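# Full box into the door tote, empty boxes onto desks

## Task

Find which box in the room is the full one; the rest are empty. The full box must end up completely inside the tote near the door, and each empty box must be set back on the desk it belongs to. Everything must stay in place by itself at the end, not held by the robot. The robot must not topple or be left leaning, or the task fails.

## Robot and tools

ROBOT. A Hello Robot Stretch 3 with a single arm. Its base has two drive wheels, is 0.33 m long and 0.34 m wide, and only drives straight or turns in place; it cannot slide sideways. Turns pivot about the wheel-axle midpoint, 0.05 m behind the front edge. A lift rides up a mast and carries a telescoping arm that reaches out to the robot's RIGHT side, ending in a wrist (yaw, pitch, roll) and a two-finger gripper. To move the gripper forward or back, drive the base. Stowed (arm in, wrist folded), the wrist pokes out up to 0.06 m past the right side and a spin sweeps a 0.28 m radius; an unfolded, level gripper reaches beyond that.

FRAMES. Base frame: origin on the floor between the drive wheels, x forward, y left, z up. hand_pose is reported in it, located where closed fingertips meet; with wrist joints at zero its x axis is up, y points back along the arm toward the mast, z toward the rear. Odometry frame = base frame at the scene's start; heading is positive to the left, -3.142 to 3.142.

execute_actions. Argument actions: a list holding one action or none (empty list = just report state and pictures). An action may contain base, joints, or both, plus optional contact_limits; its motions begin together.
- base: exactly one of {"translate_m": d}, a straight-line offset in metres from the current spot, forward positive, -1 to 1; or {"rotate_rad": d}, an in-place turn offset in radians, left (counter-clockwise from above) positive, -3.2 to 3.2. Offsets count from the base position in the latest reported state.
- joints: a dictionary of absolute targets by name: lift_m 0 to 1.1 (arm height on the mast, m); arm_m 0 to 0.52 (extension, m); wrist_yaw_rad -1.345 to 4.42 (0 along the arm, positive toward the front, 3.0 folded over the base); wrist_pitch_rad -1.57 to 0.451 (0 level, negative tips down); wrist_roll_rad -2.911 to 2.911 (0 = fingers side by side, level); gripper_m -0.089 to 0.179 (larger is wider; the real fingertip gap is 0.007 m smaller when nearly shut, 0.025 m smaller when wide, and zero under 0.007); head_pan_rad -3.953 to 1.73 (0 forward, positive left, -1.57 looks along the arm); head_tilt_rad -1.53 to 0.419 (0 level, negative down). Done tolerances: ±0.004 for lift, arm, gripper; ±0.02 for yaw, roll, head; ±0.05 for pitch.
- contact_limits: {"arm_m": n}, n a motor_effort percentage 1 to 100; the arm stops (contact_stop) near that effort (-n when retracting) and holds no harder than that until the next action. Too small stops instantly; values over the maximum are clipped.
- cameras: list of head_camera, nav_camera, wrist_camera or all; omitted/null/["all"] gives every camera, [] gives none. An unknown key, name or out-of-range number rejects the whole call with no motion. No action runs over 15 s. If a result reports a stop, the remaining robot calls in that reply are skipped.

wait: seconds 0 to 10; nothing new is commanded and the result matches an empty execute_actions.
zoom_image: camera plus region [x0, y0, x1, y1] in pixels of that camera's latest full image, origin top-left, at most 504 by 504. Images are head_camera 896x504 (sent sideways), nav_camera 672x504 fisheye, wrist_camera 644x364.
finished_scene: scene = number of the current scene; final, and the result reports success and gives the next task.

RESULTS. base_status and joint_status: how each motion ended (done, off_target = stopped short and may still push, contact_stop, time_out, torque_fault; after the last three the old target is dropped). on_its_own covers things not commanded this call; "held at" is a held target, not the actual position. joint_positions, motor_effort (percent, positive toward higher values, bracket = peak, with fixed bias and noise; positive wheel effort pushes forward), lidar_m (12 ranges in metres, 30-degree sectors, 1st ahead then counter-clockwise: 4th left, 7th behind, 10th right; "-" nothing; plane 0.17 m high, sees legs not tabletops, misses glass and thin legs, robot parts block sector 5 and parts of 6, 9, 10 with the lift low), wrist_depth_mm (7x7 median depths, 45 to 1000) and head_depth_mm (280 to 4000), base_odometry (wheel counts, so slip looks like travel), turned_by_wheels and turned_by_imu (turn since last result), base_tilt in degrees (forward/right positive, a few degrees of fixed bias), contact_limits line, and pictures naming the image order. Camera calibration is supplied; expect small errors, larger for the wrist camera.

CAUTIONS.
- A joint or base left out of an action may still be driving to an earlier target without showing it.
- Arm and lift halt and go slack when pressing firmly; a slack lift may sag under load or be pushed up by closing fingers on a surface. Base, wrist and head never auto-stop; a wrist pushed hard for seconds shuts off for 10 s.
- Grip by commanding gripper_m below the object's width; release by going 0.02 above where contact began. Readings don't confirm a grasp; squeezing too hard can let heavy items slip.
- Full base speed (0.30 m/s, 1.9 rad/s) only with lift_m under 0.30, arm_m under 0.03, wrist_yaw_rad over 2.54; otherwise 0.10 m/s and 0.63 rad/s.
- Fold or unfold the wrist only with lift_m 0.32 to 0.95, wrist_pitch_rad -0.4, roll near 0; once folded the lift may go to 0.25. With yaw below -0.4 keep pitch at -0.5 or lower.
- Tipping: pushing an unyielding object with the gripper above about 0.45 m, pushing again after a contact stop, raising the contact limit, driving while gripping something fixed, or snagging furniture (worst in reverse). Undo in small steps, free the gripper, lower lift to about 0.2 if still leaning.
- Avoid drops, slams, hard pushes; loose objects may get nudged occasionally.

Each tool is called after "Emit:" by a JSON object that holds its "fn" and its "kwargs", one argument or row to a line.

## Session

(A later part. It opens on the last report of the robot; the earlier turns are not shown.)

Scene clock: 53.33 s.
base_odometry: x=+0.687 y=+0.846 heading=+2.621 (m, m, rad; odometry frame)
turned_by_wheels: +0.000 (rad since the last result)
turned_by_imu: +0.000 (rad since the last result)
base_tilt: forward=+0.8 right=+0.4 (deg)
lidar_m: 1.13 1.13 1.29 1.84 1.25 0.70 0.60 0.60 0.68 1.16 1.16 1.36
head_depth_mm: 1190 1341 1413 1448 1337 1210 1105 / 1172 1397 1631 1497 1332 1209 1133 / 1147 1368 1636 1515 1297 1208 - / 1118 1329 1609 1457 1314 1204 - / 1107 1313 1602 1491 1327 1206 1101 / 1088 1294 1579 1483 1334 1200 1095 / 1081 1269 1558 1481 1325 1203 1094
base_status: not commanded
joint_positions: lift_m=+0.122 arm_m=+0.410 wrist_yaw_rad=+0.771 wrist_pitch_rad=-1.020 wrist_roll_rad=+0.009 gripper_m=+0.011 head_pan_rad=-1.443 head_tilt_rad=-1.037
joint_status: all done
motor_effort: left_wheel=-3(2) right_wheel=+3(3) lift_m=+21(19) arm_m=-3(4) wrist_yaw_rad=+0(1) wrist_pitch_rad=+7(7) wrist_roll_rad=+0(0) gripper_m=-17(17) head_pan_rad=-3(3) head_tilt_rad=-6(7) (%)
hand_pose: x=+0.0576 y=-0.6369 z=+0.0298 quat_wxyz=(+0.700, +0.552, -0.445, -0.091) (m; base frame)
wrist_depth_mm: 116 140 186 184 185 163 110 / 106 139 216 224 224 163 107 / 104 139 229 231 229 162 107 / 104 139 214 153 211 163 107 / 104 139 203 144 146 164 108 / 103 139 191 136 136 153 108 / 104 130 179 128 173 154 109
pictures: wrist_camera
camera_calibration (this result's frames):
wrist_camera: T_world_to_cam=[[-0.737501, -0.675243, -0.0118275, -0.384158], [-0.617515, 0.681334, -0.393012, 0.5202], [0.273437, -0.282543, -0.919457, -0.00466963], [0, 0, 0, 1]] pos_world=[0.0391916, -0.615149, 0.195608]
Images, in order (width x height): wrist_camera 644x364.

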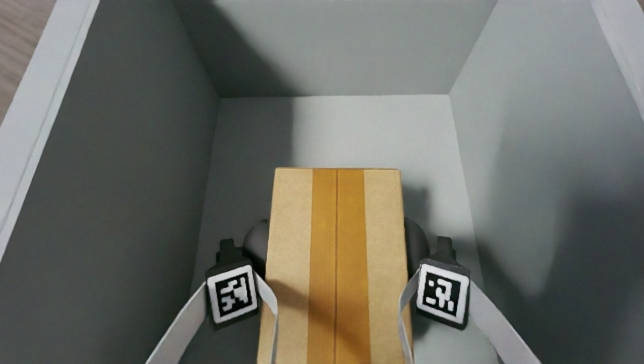

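About 5 mm above the floor.

Emit:
{"fn": "execute_actions", "kwargs": {
  "actions": [
    {"joints":{"lift_m":0.117,"gripper_m":0.095}}
  ],
  "cameras": []
}}

Emit:
{"fn": "execute_actions", "kwargs": {
  "actions": [
    {"joints":{"lift_m":0.24}}
  ],
  "cameras": ["wrist_camera"]
}}

Scene clock: 60.70 s.
base_odometry: x=+0.687 y=+0.846 heading=+2.621 (m, m, rad; odometry frame)
turned_by_wheels: +0.000 (rad since the last result)
turned_by_imu: +0.000 (rad since the last result)
base_tilt: forward=+0.7 right=+0.3 (deg)
lidar_m: 1.13 1.13 1.29 1.84 1.25 0.70 0.60 0.60 0.69 1.16 1.16 1.35
head_depth_mm: 1185 1334 1418 1438 1339 1211 1102 / 1165 1393 1638 1492 1342 1217 1132 / 1145 1368 1642 1529 1297 1209 - / 1118 1319 1599 1460 1315 1209 - / 1104 1306 1596 1489 1342 1201 1105 / 1094 1296 1591 1488 1330 1204 1101 / 1070 1273 1563 1499 1332 1209 1100
base_status: not commanded
joint_positions: lift_m=+0.117 arm_m=+0.410 wrist_yaw_rad=+0.771 wrist_pitch_rad=-1.014 wrist_roll_rad=+0.009 gripper_m=+0.095 head_pan_rad=-1.443 head_tilt_rad=-1.037
joint_status: all done
motor_effort: left_wheel=-3(2) right_wheel=+3(3) lift_m=+21(21) arm_m=-3(4) wrist_yaw_rad=-1(1) wrist_pitch_rad=+5(8) wrist_roll_rad=+0(0) gripper_m=+0(79) head_pan_rad=-3(2) head_tilt_rad=-7(7) (%)
hand_pose: x=+0.0585 y=-0.6379 z=+0.0255 quat_wxyz=(+0.700, +0.550, -0.446, -0.089) (m; base frame)
wrist_depth_mm: 110 140 184 183 182 163 107 / 104 140 211 221 223 163 108 / 104 139 225 227 226 163 107 / 103 139 212 157 207 163 108 / 104 139 199 147 150 164 108 / 103 134 182 137 139 144 108 / 103 130 176 130 151 169 108
pictures: none
No camera images: the call's "cameras" was empty. Leave "cameras" out to get every camera's image.

Scene clock: 62.67 s.
base_odometry: x=+0.687 y=+0.846 heading=+2.621 (m, m, rad; odometry frame)
turned_by_wheels: +0.000 (rad since the last result)
turned_by_imu: +0.000 (rad since the last result)
base_tilt: forward=+0.9 right=+0.4 (deg)
lidar_m: 1.13 1.13 1.29 1.84 1.25 0.70 0.60 0.60 0.68 1.16 1.17 1.36
head_depth_mm: 1188 1334 1414 1440 1332 1210 1101 / 1166 1394 1637 1513 1341 1205 1125 / 1148 1372 1620 1558 1322 1202 - / 1117 1334 1597 1501 1313 1209 - / 1102 1308 1598 1491 1330 1203 1102 / 1092 1284 1596 1488 1335 1203 1099 / 1078 1266 1560 1486 1331 1201 1094
base_status: not commanded
joint_positions: lift_m=+0.240 arm_m=+0.410 wrist_yaw_rad=+0.771 wrist_pitch_rad=-1.013 wrist_roll_rad=+0.009 gripper_m=+0.095 head_pan_rad=-1.443 head_tilt_rad=-1.037
joint_status: all done
motor_effort: left_wheel=-3(3) right_wheel=+3(3) lift_m=+25(26) arm_m=-2(3) wrist_yaw_rad=-1(1) wrist_pitch_rad=+5(6) wrist_roll_rad=+0(0) gripper_m=+0(0) head_pan_rad=-3(3) head_tilt_rad=-7(7) (%)
hand_pose: x=+0.0587 y=-0.6380 z=+0.1483 quat_wxyz=(+0.700, +0.550, -0.447, -0.088) (m; base frame)
wrist_depth_mm: 459 452 457 441 438 426 429 / 423 413 412 406 405 401 399 / 387 385 266 282 263 370 367 / 358 356 268 346 336 339 340 / 338 333 308 320 320 318 323 / 317 310 307 258 302 300 303 / 296 295 265 245 283 186 284
pictures: wrist_camera
camera_calibration (this result's frames):
wrist_camera: T_world_to_cam=[[-0.737446, -0.675299, -0.0120307, -0.382709], [-0.615617, 0.679387, -0.399311, 0.567818], [0.277827, -0.287064, -0.916737, 0.100168], [0, 0, 0, 1]] pos_world=[0.0395018, -0.615457, 0.31396]
Images, in order (width x height): wrist_camera 644x364.

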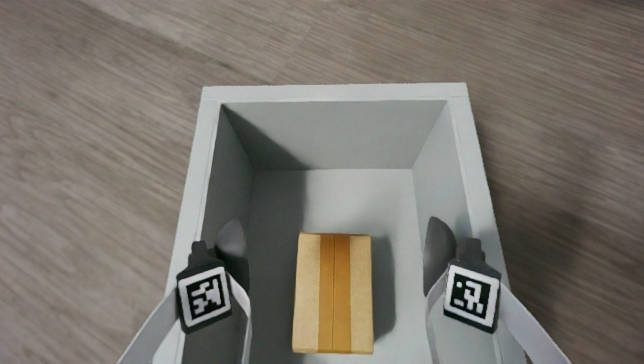

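Emit:
{"fn": "finished_scene", "kwargs": {
  "scene": 2
}}

The scene is finished: the task was done.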